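# Pour hazelnuts from bowl into a cup held aloft

## Task

On the table are a small bowl holding hazelnuts and an empty cup. Lift the cup and keep it up in the air while every hazelnut goes from the bowl into it. From the moment the first nut lands in the cup until the last one does, the cup may rest on nothing except the robot. Never let go of the cup or the bowl, and never let either fall, unless something sits within a few millimetres beneath it. At the end both must stand directly on the table, the cup upright (the bowl may be upside down), and stay that way without the robot holding them. Then open the hands and move them away.

## Robot and tools

ROBOT. Two arms, left_arm and right_arm, face each other across the table; left_arm's base is on the +y side. The names do not refer to image sides. Both arms carry the same right-handed five-finger hand, so hand numbers and axes mean the same on both (they are not mirrored).

WORLD FRAME. Origin on the table top halfway between the arm bases, z up, table surface at z = 0. Results print each hand point's position (m), orientation as quaternion wxyz, and velocities (m/s, rad/s) in this frame. Printed positions can be slightly off, more so at long reach.

HAND POINT. It sits 0.05 m in front of the palm, where index pad and thumb tip meet in a pinch. Its +z runs along the straightened fingers, +y points out of the palm, +x runs across the palm toward the little finger. Straight fingers reach 0.06 to 0.07 m past it along +z. A wrist bracket on the little-finger side protrudes and can collide with things. With the thumb turned fully in front of the palm, the hand can wrap objects 0.035 to 0.08 m wide; turn the thumb before reaching the object.

THE ROW. Every motion command is one row of 28 numbers, each in [-1, 1], covering both arms even if only one moves: left_arm dx, dy, dz, rx, ry, rz, then left_gripper little, ring, middle, index, thumb_bend, thumb_turn, force_limit, speed; then the same 14 for right_arm/right_gripper.
- dx..rz are an offset, not a pose: the target relative to the hand point's pose in the most recent result that shows it (or, before any result shows it and for later calls within one reply, relative to where the robot is when the action begins). Offsets are expressed in the hand point's own axes. 1.0 equals 0.6 m of travel or 180 degrees; rx, ry, rz form a single rotation vector. All zeros drives the arm back to that reference pose; it is not a hold-still.
- Finger numbers are absolute targets: +1 straight/open, -1 fully curled. thumb_bend +1 straight, -1 bent. thumb_turn +1 beside the palm, -1 across in front of it. A pinch is about index -0.22, thumb_bend -0.75, thumb_turn -0.57.
- force_limit maps -1..+1 to roughly 0..10 N at a fingertip (0..15 N for both thumb motors); it only stops closing. speed maps -1..+1 from nearly still to full (whole travel in 0.6 s). For a gentle grip close at speed -0.9 or less.
- There is no 'unchanged' value for a hand: repeat its last eight numbers; if none sent yet, use its hand_measured six values plus hand_force_limit and hand_speed. Repeating them keeps a grip. To loosen, send more open targets than hand_measured.
Each control step the commanded pose is clipped to 100 mm and 16 degrees from the measured one; motion lags commands by about 0.17 s.

TOOLS.
- execute_actions {"actions": [...], "pictures": bool}. An empty list just returns the state. One action {"rows": [...], "steps": n}: 1 to 15 rows, steps up to 15 at 1/30 s each (default 15); each row runs one step, the last repeats; every row is measured from the same reference, not from the previous row. A wait {"steps": n} with n up to 300 runs until n steps have passed since the last result, thinking time included.
- move {"target": one 28-number row, "speed": m/s 0.002 to 0.5 (default 0.25; rotation capped at twice that in rad/s), "stop_force": N 9 to 40, optional, shared by both arms}. Each arm follows a straight path toward its target; both paths finish together within 0.5 to 10 s. Hand numbers are sent at the start. With stop_force, an arm halts and backs off 2 steps when its wrist sensor feels that much extra push along its travel direction; use it only when slow and not rotating, and omit it when lifting off a surface the hand presses on. Not allowed in the first 0.2 s of a scene.
- wait {"seconds": 0 to 10}: lets time pass, sends nothing.
- zoom_image {"camera": cam_high | cam_low | cam_left_wrist | cam_right_wrist, "region": [x0, y0, x1, y1]} in pixels of that 504x504 image, at most 504 by 504.
- show_instructions {}: shows reference pages.
- finished_scene {"scene": number}: ends and grades the current scene; irreversible.

RESULTS. The state line lists left_arm | right_arm pose and velocities. 'Hand target' gives the pose the controller now drives toward. 'pose unreachable' and HELD flag steps where a clearance check altered or blocked your command. A move adds a 'move:' line with its ending (done, off_target, moving, held, fault, contact) and limits (paced = pose clipped; held = some steps blocked), plus distance to target. Hand fields: hand_measured (positions on command scale), hand_stopped_by (moving, target, force, stalled, fault), hand_load_n (positive pushes a finger open; dropping to about 0 means the grip is lost), hand_force_limit, hand_speed. Wrist force/torque are in the end effector's axes, noisy (offset up to about 4 N), saturating near 50 N. MOTOR HOT appears from 70 °C; at 85 °C the arm is braked until cool. Camera calibration (K, distortion, T_world_to_cam) is given for the four cameras; wrist cameras follow their arms.

AVOID. Pressing a stiff arm past contact; joint loads reaching limits (138 N m for big joints, 25.7 N m for wrists, held weight included) or any external force of 150 N stop the arm for 10 s. Do not let the arms strike or squeeze each other, anywhere. Do not drop the cup or bowl, knock anything off the table, or let the cup touch down mid-transfer. Objects may occasionally get a small push from outside.

Each tool is called after "Emit:" in YAML: its name, and indented under it one key for each argument.

Reference images:

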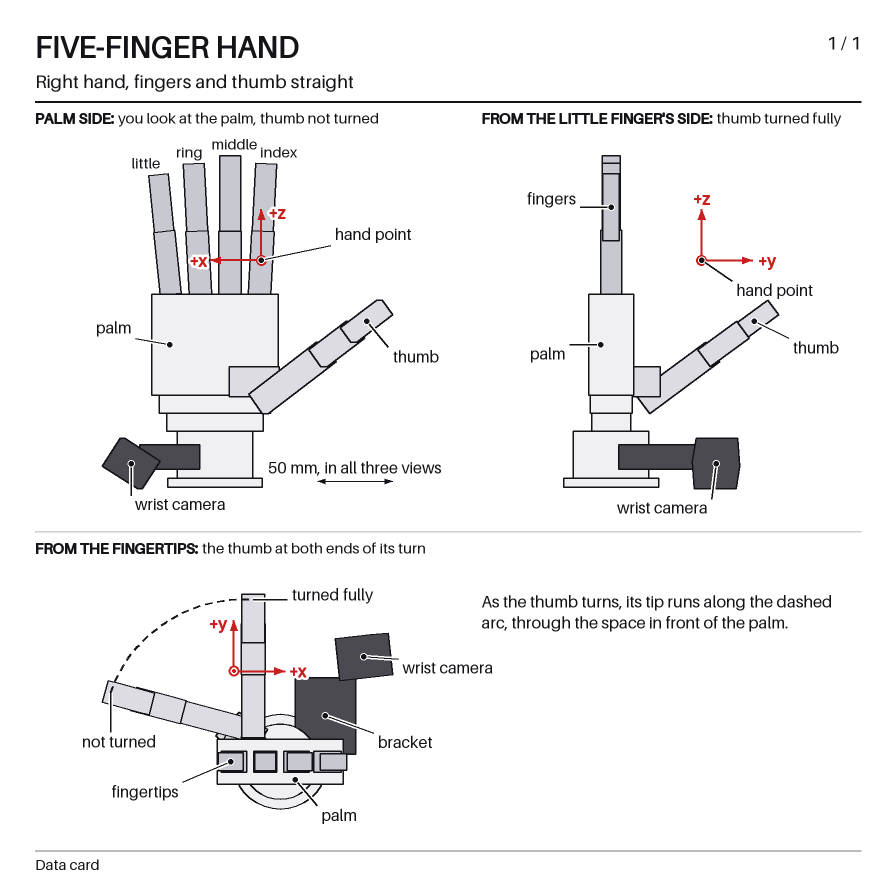

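## Session

Emit:
execute_actions:
  actions: []

Scene clock: 0.00 s of 6600.00 s.
left_arm: end_effector_position=(+0.2593, +0.4924, +0.4912) hand_measured=(+1.000, +1.000, +1.000, +1.000, +1.000, +1.000) hand_load_n=(+0.0, +0.0, +0.0, +0.0, +0.0, +0.0) hand_stopped_by=(target, target, target, target, target, target) hand_force_limit=0.00 hand_speed=-0.80 end_effector_quat_wxyz=(+0.025, +0.289, +0.957, -0.001) end_effector_velocity=(+0.000, -0.001, -0.001) end_effector_angular_velocity=(+0.002, +0.002, +0.001) | right_arm: end_effector_position=(+0.0964, -0.2546, +0.4793) hand_measured=(+1.000, +1.000, +1.000, +1.000, +1.000, +1.000) hand_load_n=(+0.0, +0.0, +0.0, +0.0, +0.0, +0.0) hand_stopped_by=(target, target, target, target, target, target) hand_force_limit=0.00 hand_speed=-0.80 end_effector_quat_wxyz=(+0.006, -0.371, +0.929, -0.012) end_effector_velocity=(+0.000, +0.000, -0.000) end_effector_angular_velocity=(-0.000, +0.002, -0.000)
Joint positions: left_arm=[ 0.545 -1.738  1.314  1.953  1.543 -1.881] | right_arm=[-1.166 -1.748  1.353  1.957  1.596 -1.892]
Joint velocities: left_arm=[ 0.     0.002 -0.    -0.     0.    -0.001] | right_arm=[ 0.     0.002  0.     0.    -0.001  0.001]
Wrist force (N, on the end effector, along its own x y z axes, offset not removed): no reading
Wrist torque (N m, same axes, about the end effector's origin, offset not removed): no reading
Hand target (left_arm): +0.259, +0.492, +0.491; +0.025, +0.289, +0.957, -0.001
Hand target (right_arm): +0.096, -0.255, +0.479; +0.006, -0.371, +0.929, -0.012

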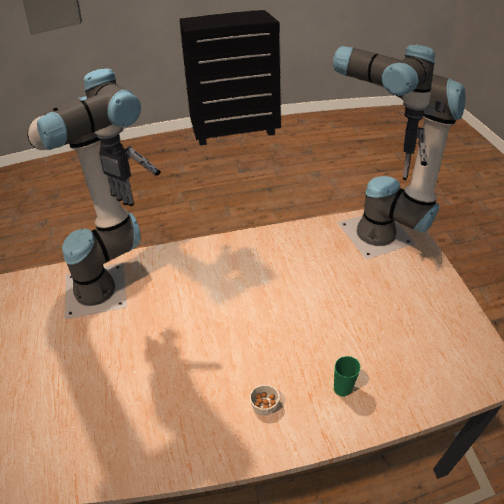

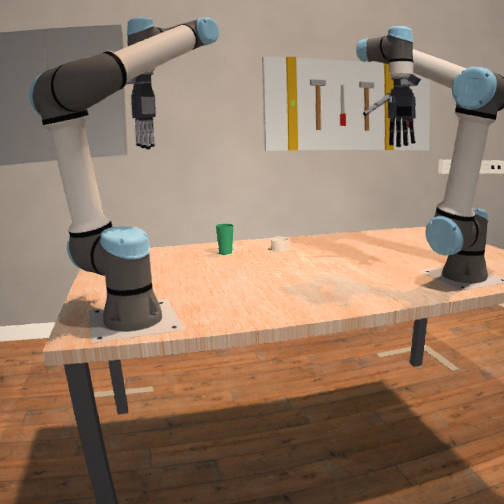

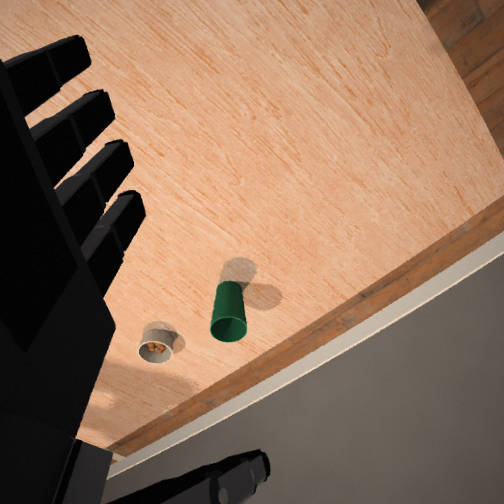

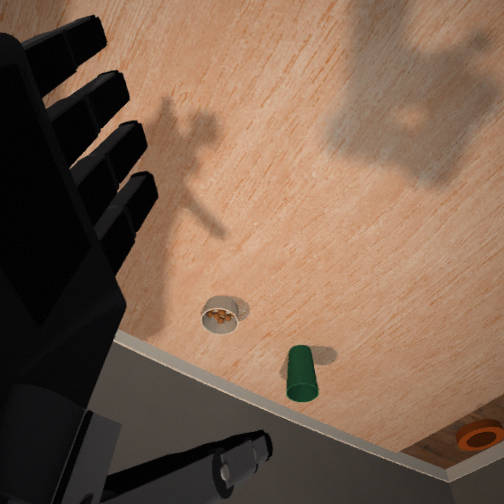

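Emit:
zoom_image:
  camera: "cam_high"
  region: [230, 340, 390, 430]

Emit:
zoom_image:
  camera: "cam_low"
  region: [200, 210, 310, 265]

Region (230, 340, 390, 430) of cam_high's 504x504 image, scaled by 3.150, with more detail than that image has; it fills the top 284 rows of this view, and the rest is white.

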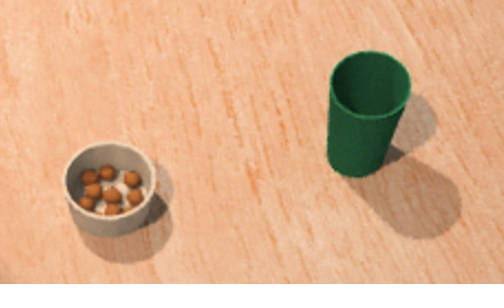

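Region (200, 210, 310, 265) of cam_low's 504x504 image, scaled by 4.582, with more detail than that image has.

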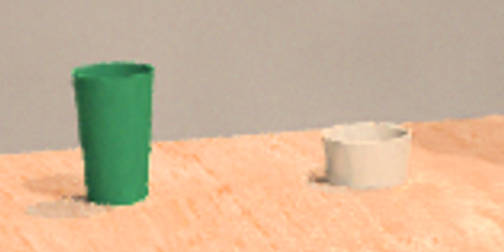

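Emit:
move:
  target: [-0.688,0.1725,0.318,0,0,-0.687,1,1,1,1,1,-1,0,0, -0.491,-0.34,0.3,0,0,0.742,1,1,1,1,1,-1,0,0]
  speed: 0.3

Emit:
move:
  target: [0,0,0.15,0,0.5,0,1,1,1,1,1,-1,0,0, 0,0,0.15,0,0.5,0,1,1,1,1,1,-1,0,0]
  speed: 0.3

Scene clock: 65.03 s of 6600.00 s.
left_arm: end_effector_position=(+0.6678, +0.3477, +0.3208) hand_measured=(+1.000, +1.000, +1.000, +1.000, +1.000, -1.000) hand_load_n=(+0.0, +0.0, +0.0, +0.0, +0.0, +0.0) hand_stopped_by=(target, target, target, target, target, target) hand_force_limit=0.00 hand_speed=0.00 end_effector_quat_wxyz=(-0.178, +0.648, -0.684, +0.285) end_effector_velocity=(+0.000, +0.000, -0.001) end_effector_angular_velocity=(-0.030, +0.007, +0.016) | right_arm: end_effector_position=(+0.4543, -0.2028, +0.3061) hand_measured=(+1.000, +1.000, +1.000, +1.000, +1.000, -1.000) hand_load_n=(+0.0, +0.0, +0.0, +0.0, +0.0, +0.0) hand_stopped_by=(target, target, target, target, target, target) hand_force_limit=0.00 hand_speed=0.00 end_effector_quat_wxyz=(+0.013, +0.707, +0.707, +0.000) end_effector_velocity=(+0.000, +0.000, -0.001) end_effector_angular_velocity=(+0.000, +0.002, -0.000)
Joint positions: left_arm=[ 0.944 -0.607  0.034  1.474  1.418 -3.531] | right_arm=[-1.136 -1.042  0.975  1.628  1.596  0.469]
Joint velocities: left_arm=[ 0.009 -0.    -0.    -0.004  0.019 -0.024] | right_arm=[-0.     0.002  0.    -0.    -0.001 -0.   ]
Wrist force (N, on the end effector, along its own x y z axes, offset not removed): left_arm=[-1.0 -0.4 -0.6] | right_arm=[0.4 0.1 0.2]
Wrist torque (N m, same axes, about the end effector's origin, offset not removed): left_arm=[-0.19 0.08 -0.10] | right_arm=[-0.02 -0.18 0.07]
Hand target (left_arm): +0.668, +0.348, +0.321; -0.176, +0.649, -0.682, +0.286
Hand target (right_arm): +0.454, -0.203, +0.306; +0.013, +0.707, +0.707, +0.000
Off the commanded pose (left_arm): 0.002 m, 37 deg; orientation clipped at the last step of the last action.
Off the commanded pose (right_arm): 0.001 m, 0 deg.
elbow stopped short (left arm): the move would have taken joint 3 (elbow) straighter than the controller allows; a more bent joint 3 avoids this.
After step 90, 56.57 s passed at rest.
move: off_target (left_arm); limits=paced
camera_calibration (this result's frames):
cam_left_wrist: T_world_to_cam=[[-0.767379, 0.139747, -0.62578, 0.666897], [-0.145249, 0.912703, 0.381938, -0.341588], [0.624526, 0.383985, -0.68009, -0.205471], [0, 0, 0, 1]] pos_world=[0.590469, 0.297469, 0.408057]
cam_right_wrist: T_world_to_cam=[[0.989914, -0.141552, 0.00576167, -0.471867], [-0.11927, -0.810764, 0.573094, -0.292558], [-0.0764513, -0.568001, -0.819469, 0.302264], [0, 0, 0, 1]] pos_world=[0.455323, -0.132303, 0.418077]

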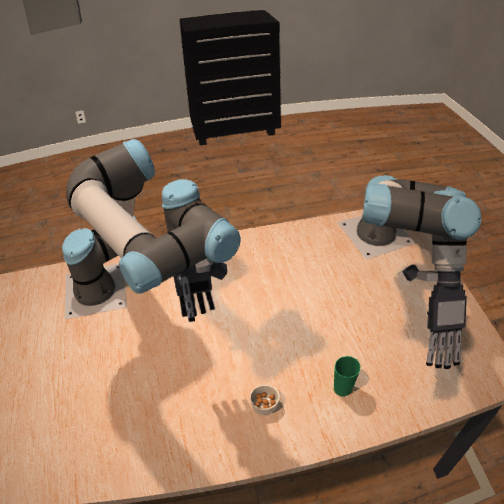

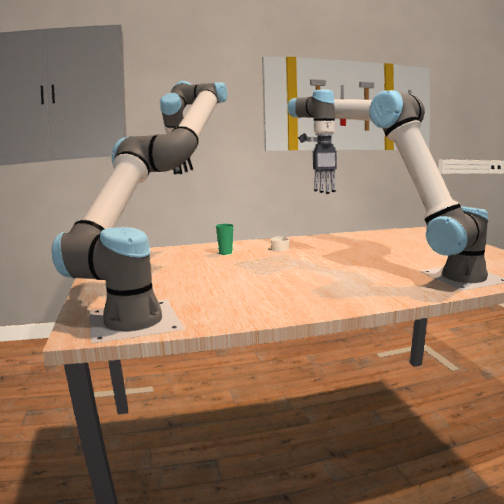

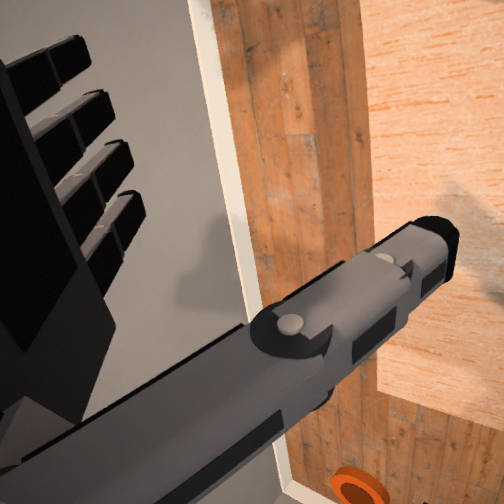

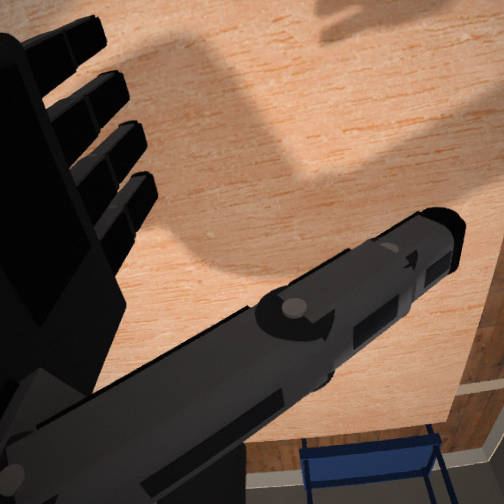

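Scene clock: 69.00 s of 6600.00 s.
left_arm: end_effector_position=(+0.7226, +0.3340, +0.2510) hand_measured=(+1.000, +1.000, +1.000, +1.000, +1.000, -1.000) hand_load_n=(+0.0, +0.0, +0.0, +0.0, +0.0, +0.0) hand_stopped_by=(target, target, target, target, target, target) hand_force_limit=0.00 hand_speed=0.00 end_effector_quat_wxyz=(+0.334, +0.280, -0.649, +0.624) end_effector_velocity=(-0.000, -0.000, -0.000) end_effector_angular_velocity=(+0.000, +0.003, -0.000) | right_arm: end_effector_position=(+0.4561, -0.2036, +0.2160) hand_measured=(+1.000, +1.000, +1.000, +1.000, +1.000, -1.000) hand_load_n=(+0.0, +0.0, +0.0, +0.0, +0.0, +0.0) hand_stopped_by=(target, target, target, target, target, target) hand_force_limit=0.00 hand_speed=0.00 end_effector_quat_wxyz=(-0.490, +0.500, +0.510, +0.500) end_effector_velocity=(-0.000, -0.000, +0.001) end_effector_angular_velocity=(+0.021, -0.004, +0.009)
Joint positions: left_arm=[ 1.343 -0.327  0.038  0.125  3.128 -4.204] | right_arm=[-1.789 -0.972  2.149  1.855  0.183 -1.482]
Joint velocities: left_arm=[-0.    -0.005  0.01  -0.006 -0.    -0.004] | right_arm=[-0.003  0.005  0.029  0.088  0.009 -0.123]
Wrist force (N, on the end effector, along its own x y z axes, offset not removed): left_arm=[-1.7 -0.3 0.0] | right_arm=[3.7 0.3 0.1]
Wrist torque (N m, same axes, about the end effector's origin, offset not removed): left_arm=[-0.14 0.11 -0.12] | right_arm=[0.06 -0.51 0.30]
Hand target (left_arm): +0.723, +0.334, +0.251; -0.334, -0.280, +0.649, -0.624
Hand target (right_arm): +0.456, -0.204, +0.216; +0.491, -0.499, -0.509, -0.501
Off the commanded pose (left_arm): 0.001 m, 7 deg.
Off the commanded pose (right_arm): 0.001 m, 0 deg.
elbow stopped short (left arm): the move would have taken joint 3 (elbow) straighter than the controller allows; a more bent joint 3 avoids this.
move: off_target (left_arm)
camera_calibration (this result's frames):
cam_left_wrist: T_world_to_cam=[[-0.682649, 0.0637711, -0.727958, 0.656929], [0.662457, 0.474497, -0.579658, -0.490409], [0.308448, -0.877944, -0.36616, 0.289228], [0, 0, 0, 1]] pos_world=[0.684115, 0.44473, 0.299851]
cam_right_wrist: T_world_to_cam=[[0.99245, 0.0120753, -0.122052, -0.41552], [-0.0928417, -0.5763, -0.811947, 0.0935187], [-0.0801431, 0.817149, -0.570828, 0.458071], [0, 0, 0, 1]] pos_world=[0.457776, -0.3154, 0.286697]

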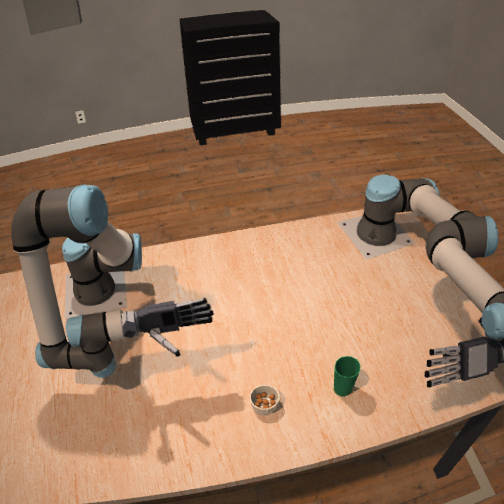

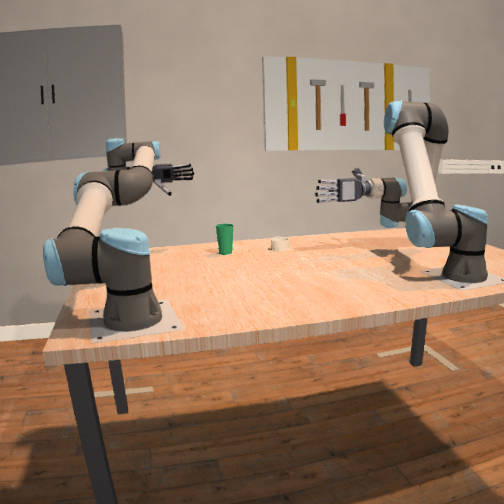

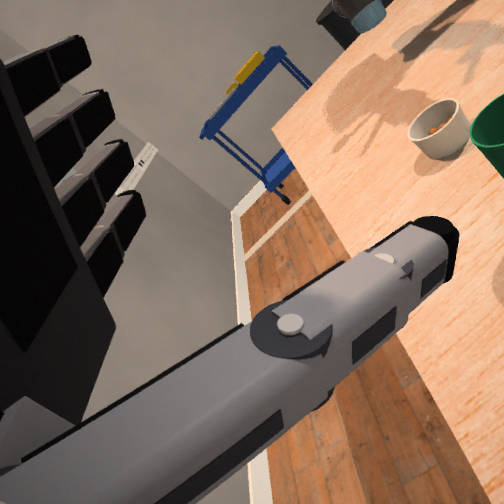

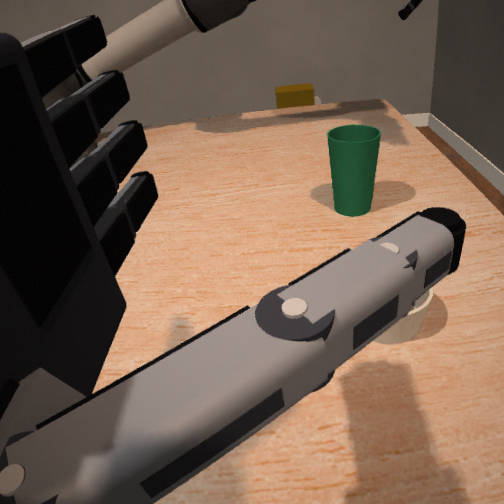

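Emit:
move:
  target: [0.158,0.335,0.154,0.292,-0.103,-0.197,1,1,1,1,1,-1,0,0, 0.1,0,0,0,-0.5,0,1,1,1,1,1,-1,0,0]
  speed: 0.2

Emit:
move:
  target: [0,0,0,0,0,0,1,1,1,1,1,-1,0,0, 0,0,0,0,0,0.25,1,1,1,1,1,-1,0,0]
  speed: 0.3

Emit:
move:
  target: [0,0,0,0,0,0,1,1,1,1,1,-1,0,0, 0,0,0.12,0,0.5,0,1,1,1,1,1,-1,0,0]
  speed: 0.3

Scene clock: 110.70 s of 6600.00 s.
left_arm: end_effector_position=(+0.4998, +0.2594, +0.2009) hand_measured=(+1.000, +1.000, +1.000, +1.000, +1.000, -1.000) hand_load_n=(+0.0, +0.0, +0.0, +0.0, +0.0, +0.0) hand_stopped_by=(target, target, target, target, target, target) hand_force_limit=0.00 hand_speed=0.00 end_effector_quat_wxyz=(+0.243, +0.664, -0.243, +0.664) end_effector_velocity=(-0.001, -0.001, +0.001) end_effector_angular_velocity=(-0.004, -0.002, +0.015) | right_arm: end_effector_position=(+0.4550, -0.2031, +0.2761) hand_measured=(+1.000, +1.000, +1.000, +1.000, +1.000, -1.000) hand_load_n=(+0.0, +0.0, +0.0, +0.0, +0.0, +0.0) hand_stopped_by=(target, target, target, target, target, target) hand_force_limit=0.00 hand_speed=0.00 end_effector_quat_wxyz=(+0.015, +0.707, +0.707, -0.001) end_effector_velocity=(+0.001, -0.000, -0.001) end_effector_angular_velocity=(-0.002, +0.002, -0.001)
Joint positions: left_arm=[ 0.932 -1.429  2.127 -0.699  1.764 -4.713] | right_arm=[-1.136 -1.041  1.051  1.553  1.599  0.47 ]
Joint velocities: left_arm=[-0.013 -0.009  0.011 -0.006 -0.028 -0.003] | right_arm=[-0.001  0.002  0.     0.     0.001 -0.   ]
Wrist force (N, on the end effector, along its own x y z axes, offset not removed): left_arm=[-1.9 -1.2 -0.8] | right_arm=[1.3 -0.5 -0.3]
Wrist torque (N m, same axes, about the end effector's origin, offset not removed): left_arm=[-0.27 0.24 -0.16] | right_arm=[0.01 -0.24 0.09]
Hand target (left_arm): +0.500, +0.259, +0.201; +0.243, +0.664, -0.242, +0.664
Hand target (right_arm): +0.455, -0.203, +0.276; +0.015, +0.707, +0.707, -0.001
Off the commanded pose (left_arm): 0.001 m, 0 deg.
Off the commanded pose (right_arm): 0.001 m, 0 deg.
After step 90, 32.27 s passed at rest.
move: done; limits=paced,held; held on 2 of 193 steps (left_arm)
pose unreachable (left arm): on one or more control steps of this call this arm could not follow its commanded pose, so it was not sent that pose on those steps. It may still have moved: this result reports where it is.
cause: the commanded pose would bring two parts of the arm too close to each other (joints 4 (wrist 1) to 6 (wrist 3) lie between them).
camera_calibration (this result's frames):
cam_left_wrist: T_world_to_cam=[[-0.644498, -0.751399, -0.1415, 0.547734], [-0.324416, 0.43631, -0.839278, 0.218826], [0.69237, -0.495008, -0.524967, 0.0147959], [0, 0, 0, 1]] pos_world=[0.41376, 0.323415, 0.268927]
cam_right_wrist: T_world_to_cam=[[0.989747, -0.142715, 0.00578448, -0.472559], [-0.119963, -0.808614, 0.57598, -0.275529], [-0.0775234, -0.570768, -0.817443, 0.27692], [0, 0, 0, 1]] pos_world=[0.456128, -0.13218, 0.3878]

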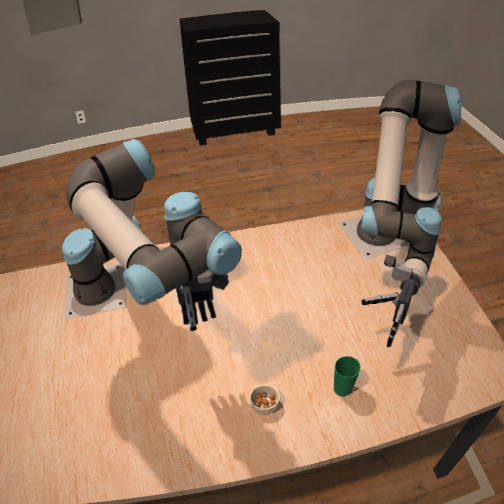

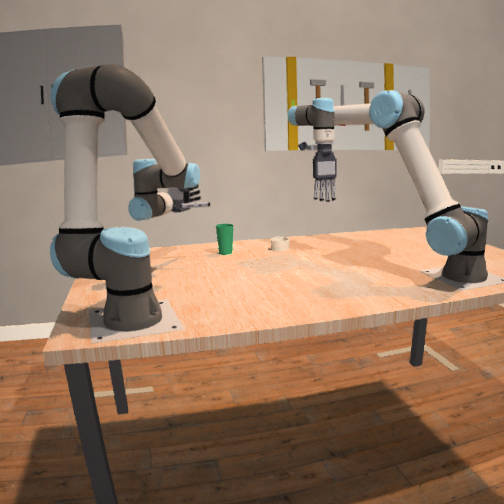

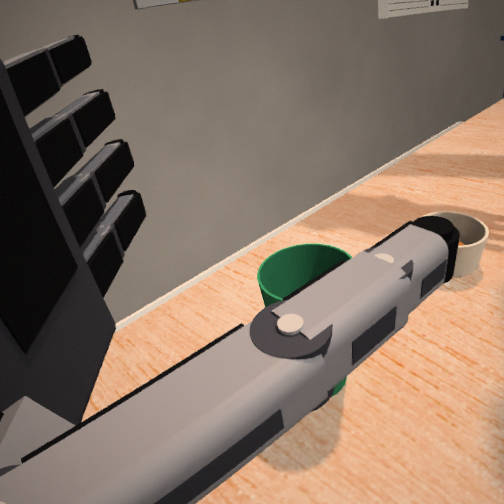

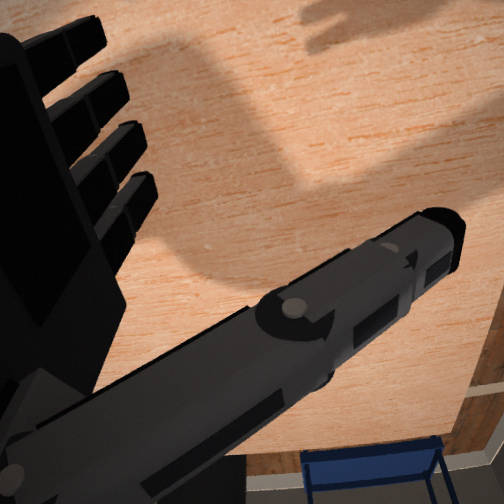

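Scene clock: 112.57 s of 6600.00 s.
left_arm: end_effector_position=(+0.4998, +0.2594, +0.2009) hand_measured=(+1.000, +1.000, +1.000, +1.000, +1.000, -1.000) hand_load_n=(+0.0, +0.0, +0.0, +0.0, +0.0, +0.0) hand_stopped_by=(target, target, target, target, target, target) hand_force_limit=0.00 hand_speed=0.00 end_effector_quat_wxyz=(+0.243, +0.664, -0.243, +0.664) end_effector_velocity=(-0.000, -0.000, +0.000) end_effector_angular_velocity=(+0.000, +0.000, -0.001) | right_arm: end_effector_position=(+0.4551, -0.2031, +0.2762) hand_measured=(+1.000, +1.000, +1.000, +1.000, +1.000, -1.000) hand_load_n=(+0.0, +0.0, +0.0, +0.0, +0.0, +0.0) hand_stopped_by=(target, target, target, target, target, target) hand_force_limit=0.00 hand_speed=0.00 end_effector_quat_wxyz=(+0.014, +0.924, +0.383, +0.005) end_effector_velocity=(-0.000, +0.001, +0.000) end_effector_angular_velocity=(+0.000, +0.001, -0.016)
Joint positions: left_arm=[ 0.932 -1.429  2.127 -0.699  1.764 -4.713] | right_arm=[-1.114 -0.884  0.797  1.651  1.599  1.275]
Joint velocities: left_arm=[-0.001 -0.     0.     0.     0.     0.   ] | right_arm=[ 0.001  0.004 -0.008  0.005 -0.     0.017]
Wrist force (N, on the end effector, along its own x y z axes, offset not removed): left_arm=[-1.6 -1.8 0.3] | right_arm=[-0.1 0.7 -1.3]
Wrist torque (N m, same axes, about the end effector's origin, offset not removed): left_arm=[-0.43 0.12 -0.13] | right_arm=[0.26 -0.12 0.04]
Hand target (left_arm): +0.500, +0.259, +0.201; +0.243, +0.664, -0.243, +0.664
Hand target (right_arm): +0.455, -0.203, +0.276; +0.014, +0.924, +0.382, +0.005
Off the commanded pose (left_arm): 0.000 m, 0 deg.
Off the commanded pose (right_arm): 0.000 m, 0 deg.
move: done
camera_calibration (this result's frames):
cam_left_wrist: T_world_to_cam=[[-0.644498, -0.751399, -0.141499, 0.547734], [-0.324416, 0.43631, -0.839278, 0.218826], [0.69237, -0.495008, -0.524967, 0.0147959], [0, 0, 0, 1]] pos_world=[0.41376, 0.323415, 0.268927]
cam_right_wrist: T_world_to_cam=[[0.600608, -0.799439, 0.0129308, -0.430931], [-0.667586, -0.492517, 0.558351, 0.0426362], [-0.439999, -0.343983, -0.829504, 0.491378], [0, 0, 0, 1]] pos_world=[0.50349, -0.154478, 0.389366]

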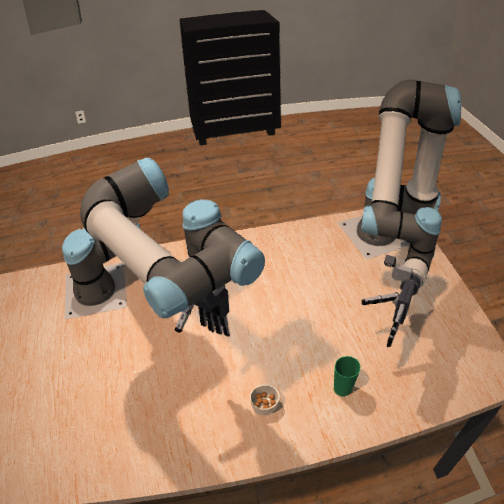

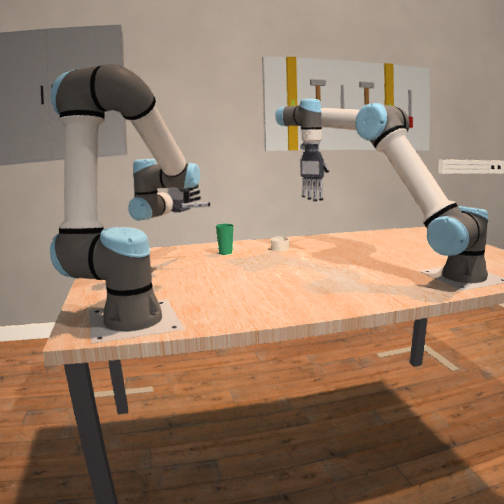

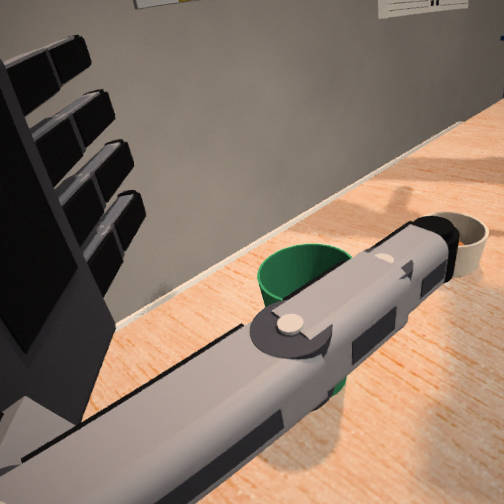

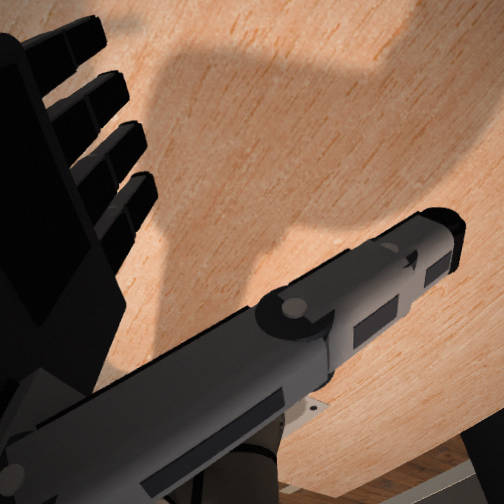

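Scene clock: 115.87 s of 6600.00 s.
left_arm: end_effector_position=(+0.4998, +0.2594, +0.2009) hand_measured=(+1.000, +1.000, +1.000, +1.000, +1.000, -1.000) hand_load_n=(+0.0, +0.0, +0.0, +0.0, +0.0, +0.0) hand_stopped_by=(target, target, target, target, target, target) hand_force_limit=0.00 hand_speed=0.00 end_effector_quat_wxyz=(+0.243, +0.664, -0.243, +0.664) end_effector_velocity=(-0.000, -0.000, +0.001) end_effector_angular_velocity=(-0.001, -0.001, +0.000) | right_arm: end_effector_position=(+0.4564, -0.2044, +0.2034) hand_measured=(+1.000, +1.000, +1.000, +1.000, +1.000, -1.000) hand_load_n=(+0.0, +0.0, +0.0, +0.0, +0.0, +0.0) hand_stopped_by=(target, target, target, target, target, target) hand_force_limit=0.00 hand_speed=0.00 end_effector_quat_wxyz=(-0.260, +0.651, +0.280, +0.656) end_effector_velocity=(+0.001, +0.000, -0.001) end_effector_angular_velocity=(+0.011, -0.010, +0.000)
Joint positions: left_arm=[ 0.932 -1.429  2.127 -0.699  1.764 -4.713] | right_arm=[-1.431 -1.651  2.352 -0.697  0.962  1.54 ]
Joint velocities: left_arm=[-0.001 -0.002  0.     0.    -0.001 -0.001] | right_arm=[-0.001  0.006  0.011 -0.035 -0.001  0.011]
Wrist force (N, on the end effector, along its own x y z axes, offset not removed): left_arm=[-1.6 -1.9 0.6] | right_arm=[1.9 0.6 -1.6]
Wrist torque (N m, same axes, about the end effector's origin, offset not removed): left_arm=[-0.50 0.15 -0.14] | right_arm=[0.26 -0.35 0.11]
Hand target (left_arm): +0.500, +0.259, +0.201; +0.243, +0.664, -0.243, +0.664
Hand target (right_arm): +0.456, -0.204, +0.203; -0.260, +0.650, +0.279, +0.657
Off the commanded pose (left_arm): 0.000 m, 0 deg.
Off the commanded pose (right_arm): 0.001 m, 0 deg.
move: done
camera_calibration (this result's frames):
cam_left_wrist: T_world_to_cam=[[-0.644498, -0.751399, -0.1415, 0.547734], [-0.324416, 0.43631, -0.839278, 0.218826], [0.69237, -0.495008, -0.524967, 0.0147958], [0, 0, 0, 1]] pos_world=[0.41376, 0.323415, 0.268927]
cam_right_wrist: T_world_to_cam=[[0.712269, -0.692787, -0.112778, -0.435365], [-0.458341, -0.337376, -0.822254, 0.300628], [0.531598, 0.637357, -0.557835, 0.133002], [0, 0, 0, 1]] pos_world=[0.377183, -0.28496, 0.272286]

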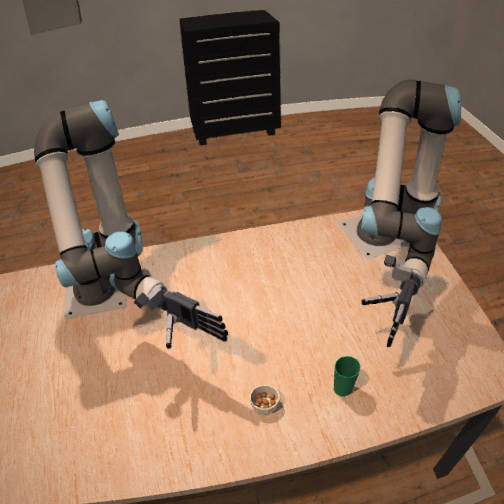

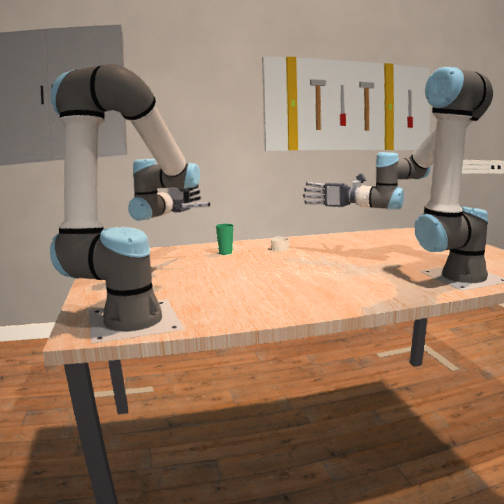

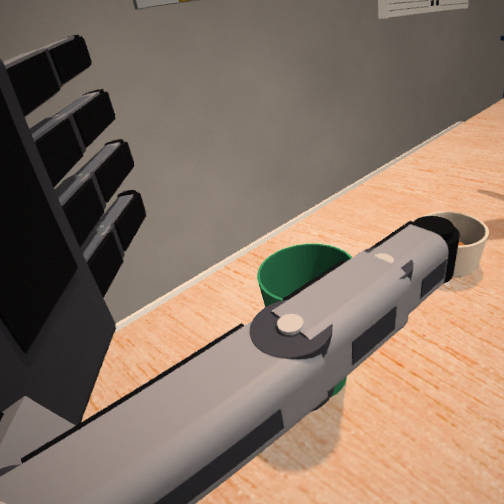

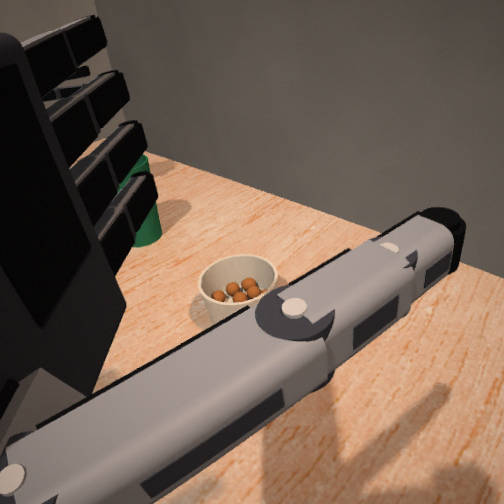

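Emit:
move:
  target: [-0.272,0.058,0,0,0,0,1,1,1,1,1,-1,0,0, -0.28,-0.067,0.12,0,0,0.009,1,1,1,1,1,-1,0,0]
  speed: 0.12

Scene clock: 137.33 s of 6600.00 s.
left_arm: end_effector_position=(+0.4773, +0.2329, +0.0378) hand_measured=(+1.000, +1.000, +1.000, +1.000, +1.000, -1.000) hand_load_n=(+0.0, +0.0, +0.0, +0.0, +0.0, +0.0) hand_stopped_by=(target, target, target, target, target, target) hand_force_limit=0.00 hand_speed=0.00 end_effector_quat_wxyz=(+0.243, +0.664, -0.243, +0.664) end_effector_velocity=(-0.001, -0.001, -0.002) end_effector_angular_velocity=(+0.001, -0.001, -0.002) | right_arm: end_effector_position=(+0.4821, -0.1289, +0.0347) hand_measured=(+1.000, +1.000, +1.000, +1.000, +1.000, -1.000) hand_load_n=(+0.0, +0.0, +0.0, +0.0, +0.0, +0.0) hand_stopped_by=(target, target, target, target, target, target) hand_force_limit=0.00 hand_speed=0.00 end_effector_quat_wxyz=(-0.269, +0.655, +0.271, +0.652) end_effector_velocity=(+0.000, +0.002, -0.002) end_effector_angular_velocity=(+0.001, -0.000, +0.002)
Joint positions: left_arm=[ 0.835 -1.069  2.28  -1.211  1.666 -4.713] | right_arm=[-1.217 -1.065  2.285 -1.216  1.175  1.568]
Joint velocities: left_arm=[-0.001  0.007  0.    -0.007  0.001  0.001] | right_arm=[ 0.003  0.007 -0.003 -0.005  0.001  0.001]
Wrist force (N, on the end effector, along its own x y z axes, offset not removed): left_arm=[-0.9 -0.4 -0.2] | right_arm=[1.3 -1.1 -2.0]
Wrist torque (N m, same axes, about the end effector's origin, offset not removed): left_arm=[-0.24 0.05 -0.09] | right_arm=[0.02 -0.24 0.09]
Hand target (left_arm): +0.477, +0.233, +0.038; +0.243, +0.664, -0.243, +0.664
Hand target (right_arm): +0.482, -0.129, +0.034; -0.269, +0.655, +0.271, +0.653
Off the commanded pose (left_arm): 0.000 m, 0 deg.
Off the commanded pose (right_arm): 0.001 m, 0 deg.
After step 90, 16.33 s passed at rest.
move: done
camera_calibration (this result's frames):
cam_left_wrist: T_world_to_cam=[[-0.644544, -0.75139, -0.14134, 0.490238], [-0.324546, 0.436263, -0.839253, 0.0862286], [0.692267, -0.495064, -0.525051, -0.0683142], [0, 0, 0, 1]] pos_world=[0.391257, 0.296922, 0.105789]
cam_right_wrist: T_world_to_cam=[[0.709718, -0.690334, -0.140496, -0.417884], [-0.474685, -0.321242, -0.819437, 0.208988], [0.520552, 0.648261, -0.555683, -0.0162012], [0, 0, 0, 1]] pos_world=[0.404217, -0.210842, 0.103538]

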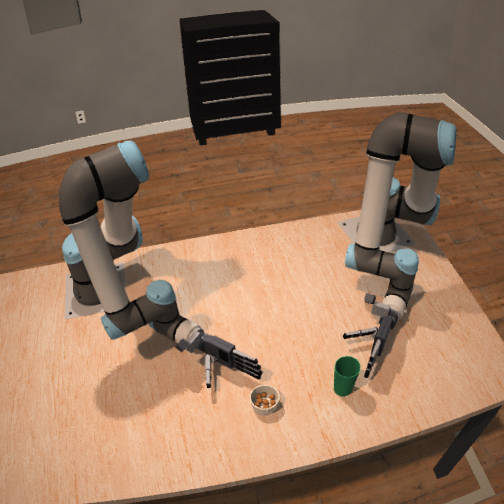

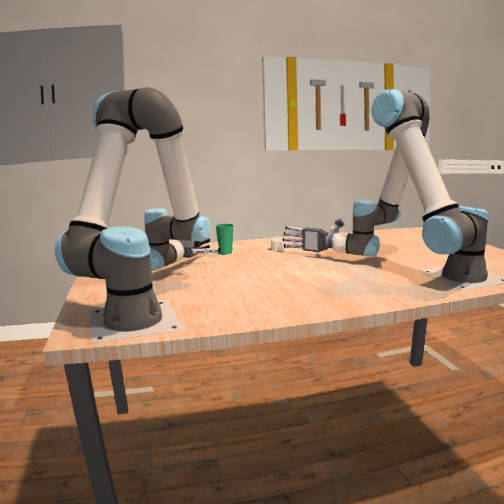

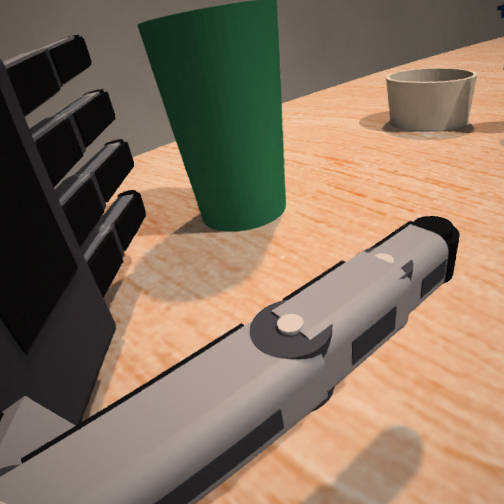

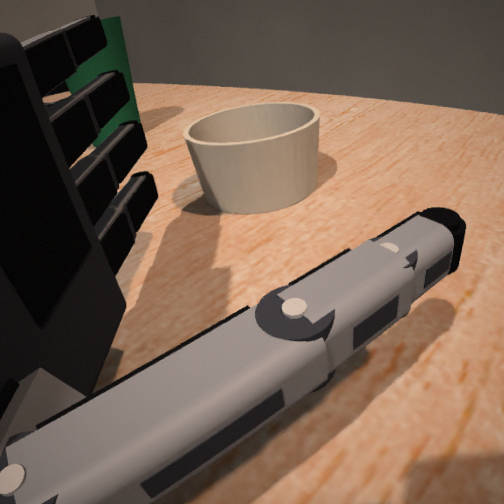

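Emit:
move:
  target: [0,-0.005,0.205,0,0,0,1,1,1,1,1,-1,0,0, -0.017,-0.008,0.195,0,0,0,1,1,1,1,1,-1,0,0]
  speed: 0.05

Emit:
zoom_image:
  camera: "cam_high"
  region: [180, 300, 430, 450]

Scene clock: 149.07 s of 6600.00 s.
left_arm: end_effector_position=(+0.5730, +0.1561, +0.0377) hand_measured=(+1.000, +1.000, +1.000, +1.000, +1.000, -1.000) hand_load_n=(+0.0, +0.0, +0.0, +0.0, +0.0, +0.0) hand_stopped_by=(target, target, target, target, target, target) hand_force_limit=0.00 hand_speed=0.00 end_effector_quat_wxyz=(+0.243, +0.664, -0.243, +0.664) end_effector_velocity=(+0.002, -0.002, +0.000) end_effector_angular_velocity=(+0.001, -0.002, -0.001) | right_arm: end_effector_position=(+0.5613, -0.0431, +0.0244) hand_measured=(+1.000, +1.000, +1.000, +1.000, +1.000, -1.000) hand_load_n=(+0.0, +0.0, +0.0, +0.0, +0.0, +0.0) hand_stopped_by=(target, target, target, target, target, target) hand_force_limit=0.00 hand_speed=0.00 end_effector_quat_wxyz=(-0.269, +0.655, +0.271, +0.652) end_effector_velocity=(+0.002, +0.002, +0.001) end_effector_angular_velocity=(+0.001, -0.002, +0.000)
Joint positions: left_arm=[ 0.816 -0.923  1.94  -1.018  1.647 -4.714] | right_arm=[-1.108 -0.896  1.937 -1.038  1.284  1.569]
Joint velocities: left_arm=[-0.     0.003 -0.007  0.004  0.     0.002] | right_arm=[ 0.002  0.002 -0.007  0.004  0.001 -0.   ]
Wrist force (N, on the end effector, along its own x y z axes, offset not removed): left_arm=[-0.9 -2.0 -0.6] | right_arm=[3.5 -1.7 0.2]
Wrist torque (N m, same axes, about the end effector's origin, offset not removed): left_arm=[-0.39 0.08 -0.11] | right_arm=[-0.27 -0.56 0.17]
Hand target (left_arm): +0.573, +0.156, +0.038; +0.243, +0.664, -0.243, +0.664
Hand target (right_arm): +0.561, -0.043, +0.024; -0.269, +0.655, +0.271, +0.652
Off the commanded pose (left_arm): 0.000 m, 0 deg.
Off the commanded pose (right_arm): 0.000 m, 0 deg.
After step 90, 5.83 s passed at rest.
move: done
camera_calibration (this result's frames):
cam_left_wrist: T_world_to_cam=[[-0.644534, -0.751409, -0.141284, 0.494199], [-0.324565, 0.436206, -0.839274, 0.15072], [0.692267, -0.495085, -0.525031, -0.172639], [0, 0, 0, 1]] pos_world=[0.486959, 0.22013, 0.105677]
cam_right_wrist: T_world_to_cam=[[0.709738, -0.690336, -0.140385, -0.416344], [-0.474634, -0.321336, -0.81943, 0.265656], [0.520572, 0.648212, -0.555721, -0.118855], [0, 0, 0, 1]] pos_world=[0.483457, -0.125009, 0.0931877]

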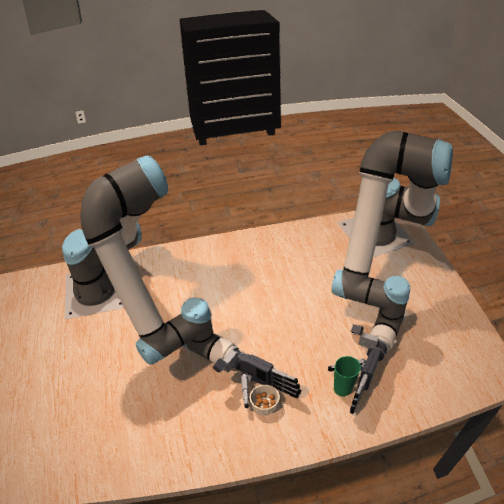

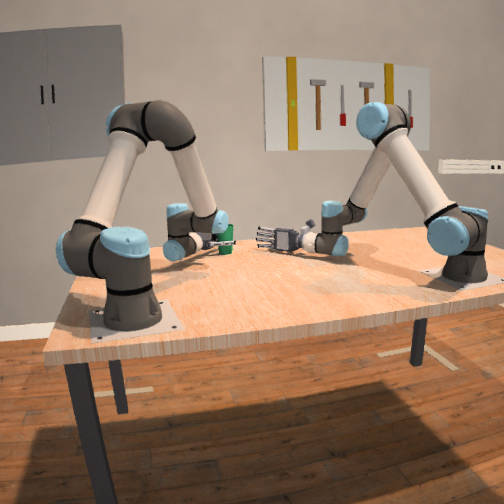

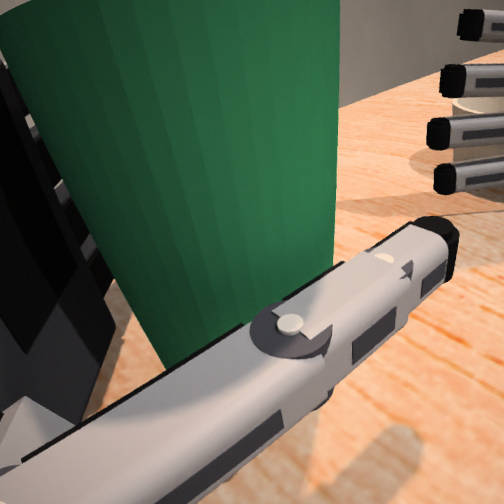

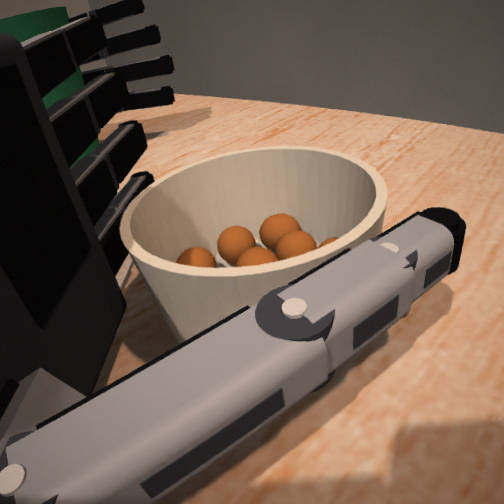

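Region (180, 300, 430, 450) of cam_high's 504x504 image, scaled by 2.016, with more detail than that image has; it fills the top 302 rows of this view, and the rest is white.

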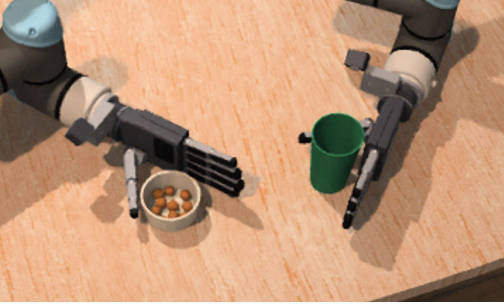

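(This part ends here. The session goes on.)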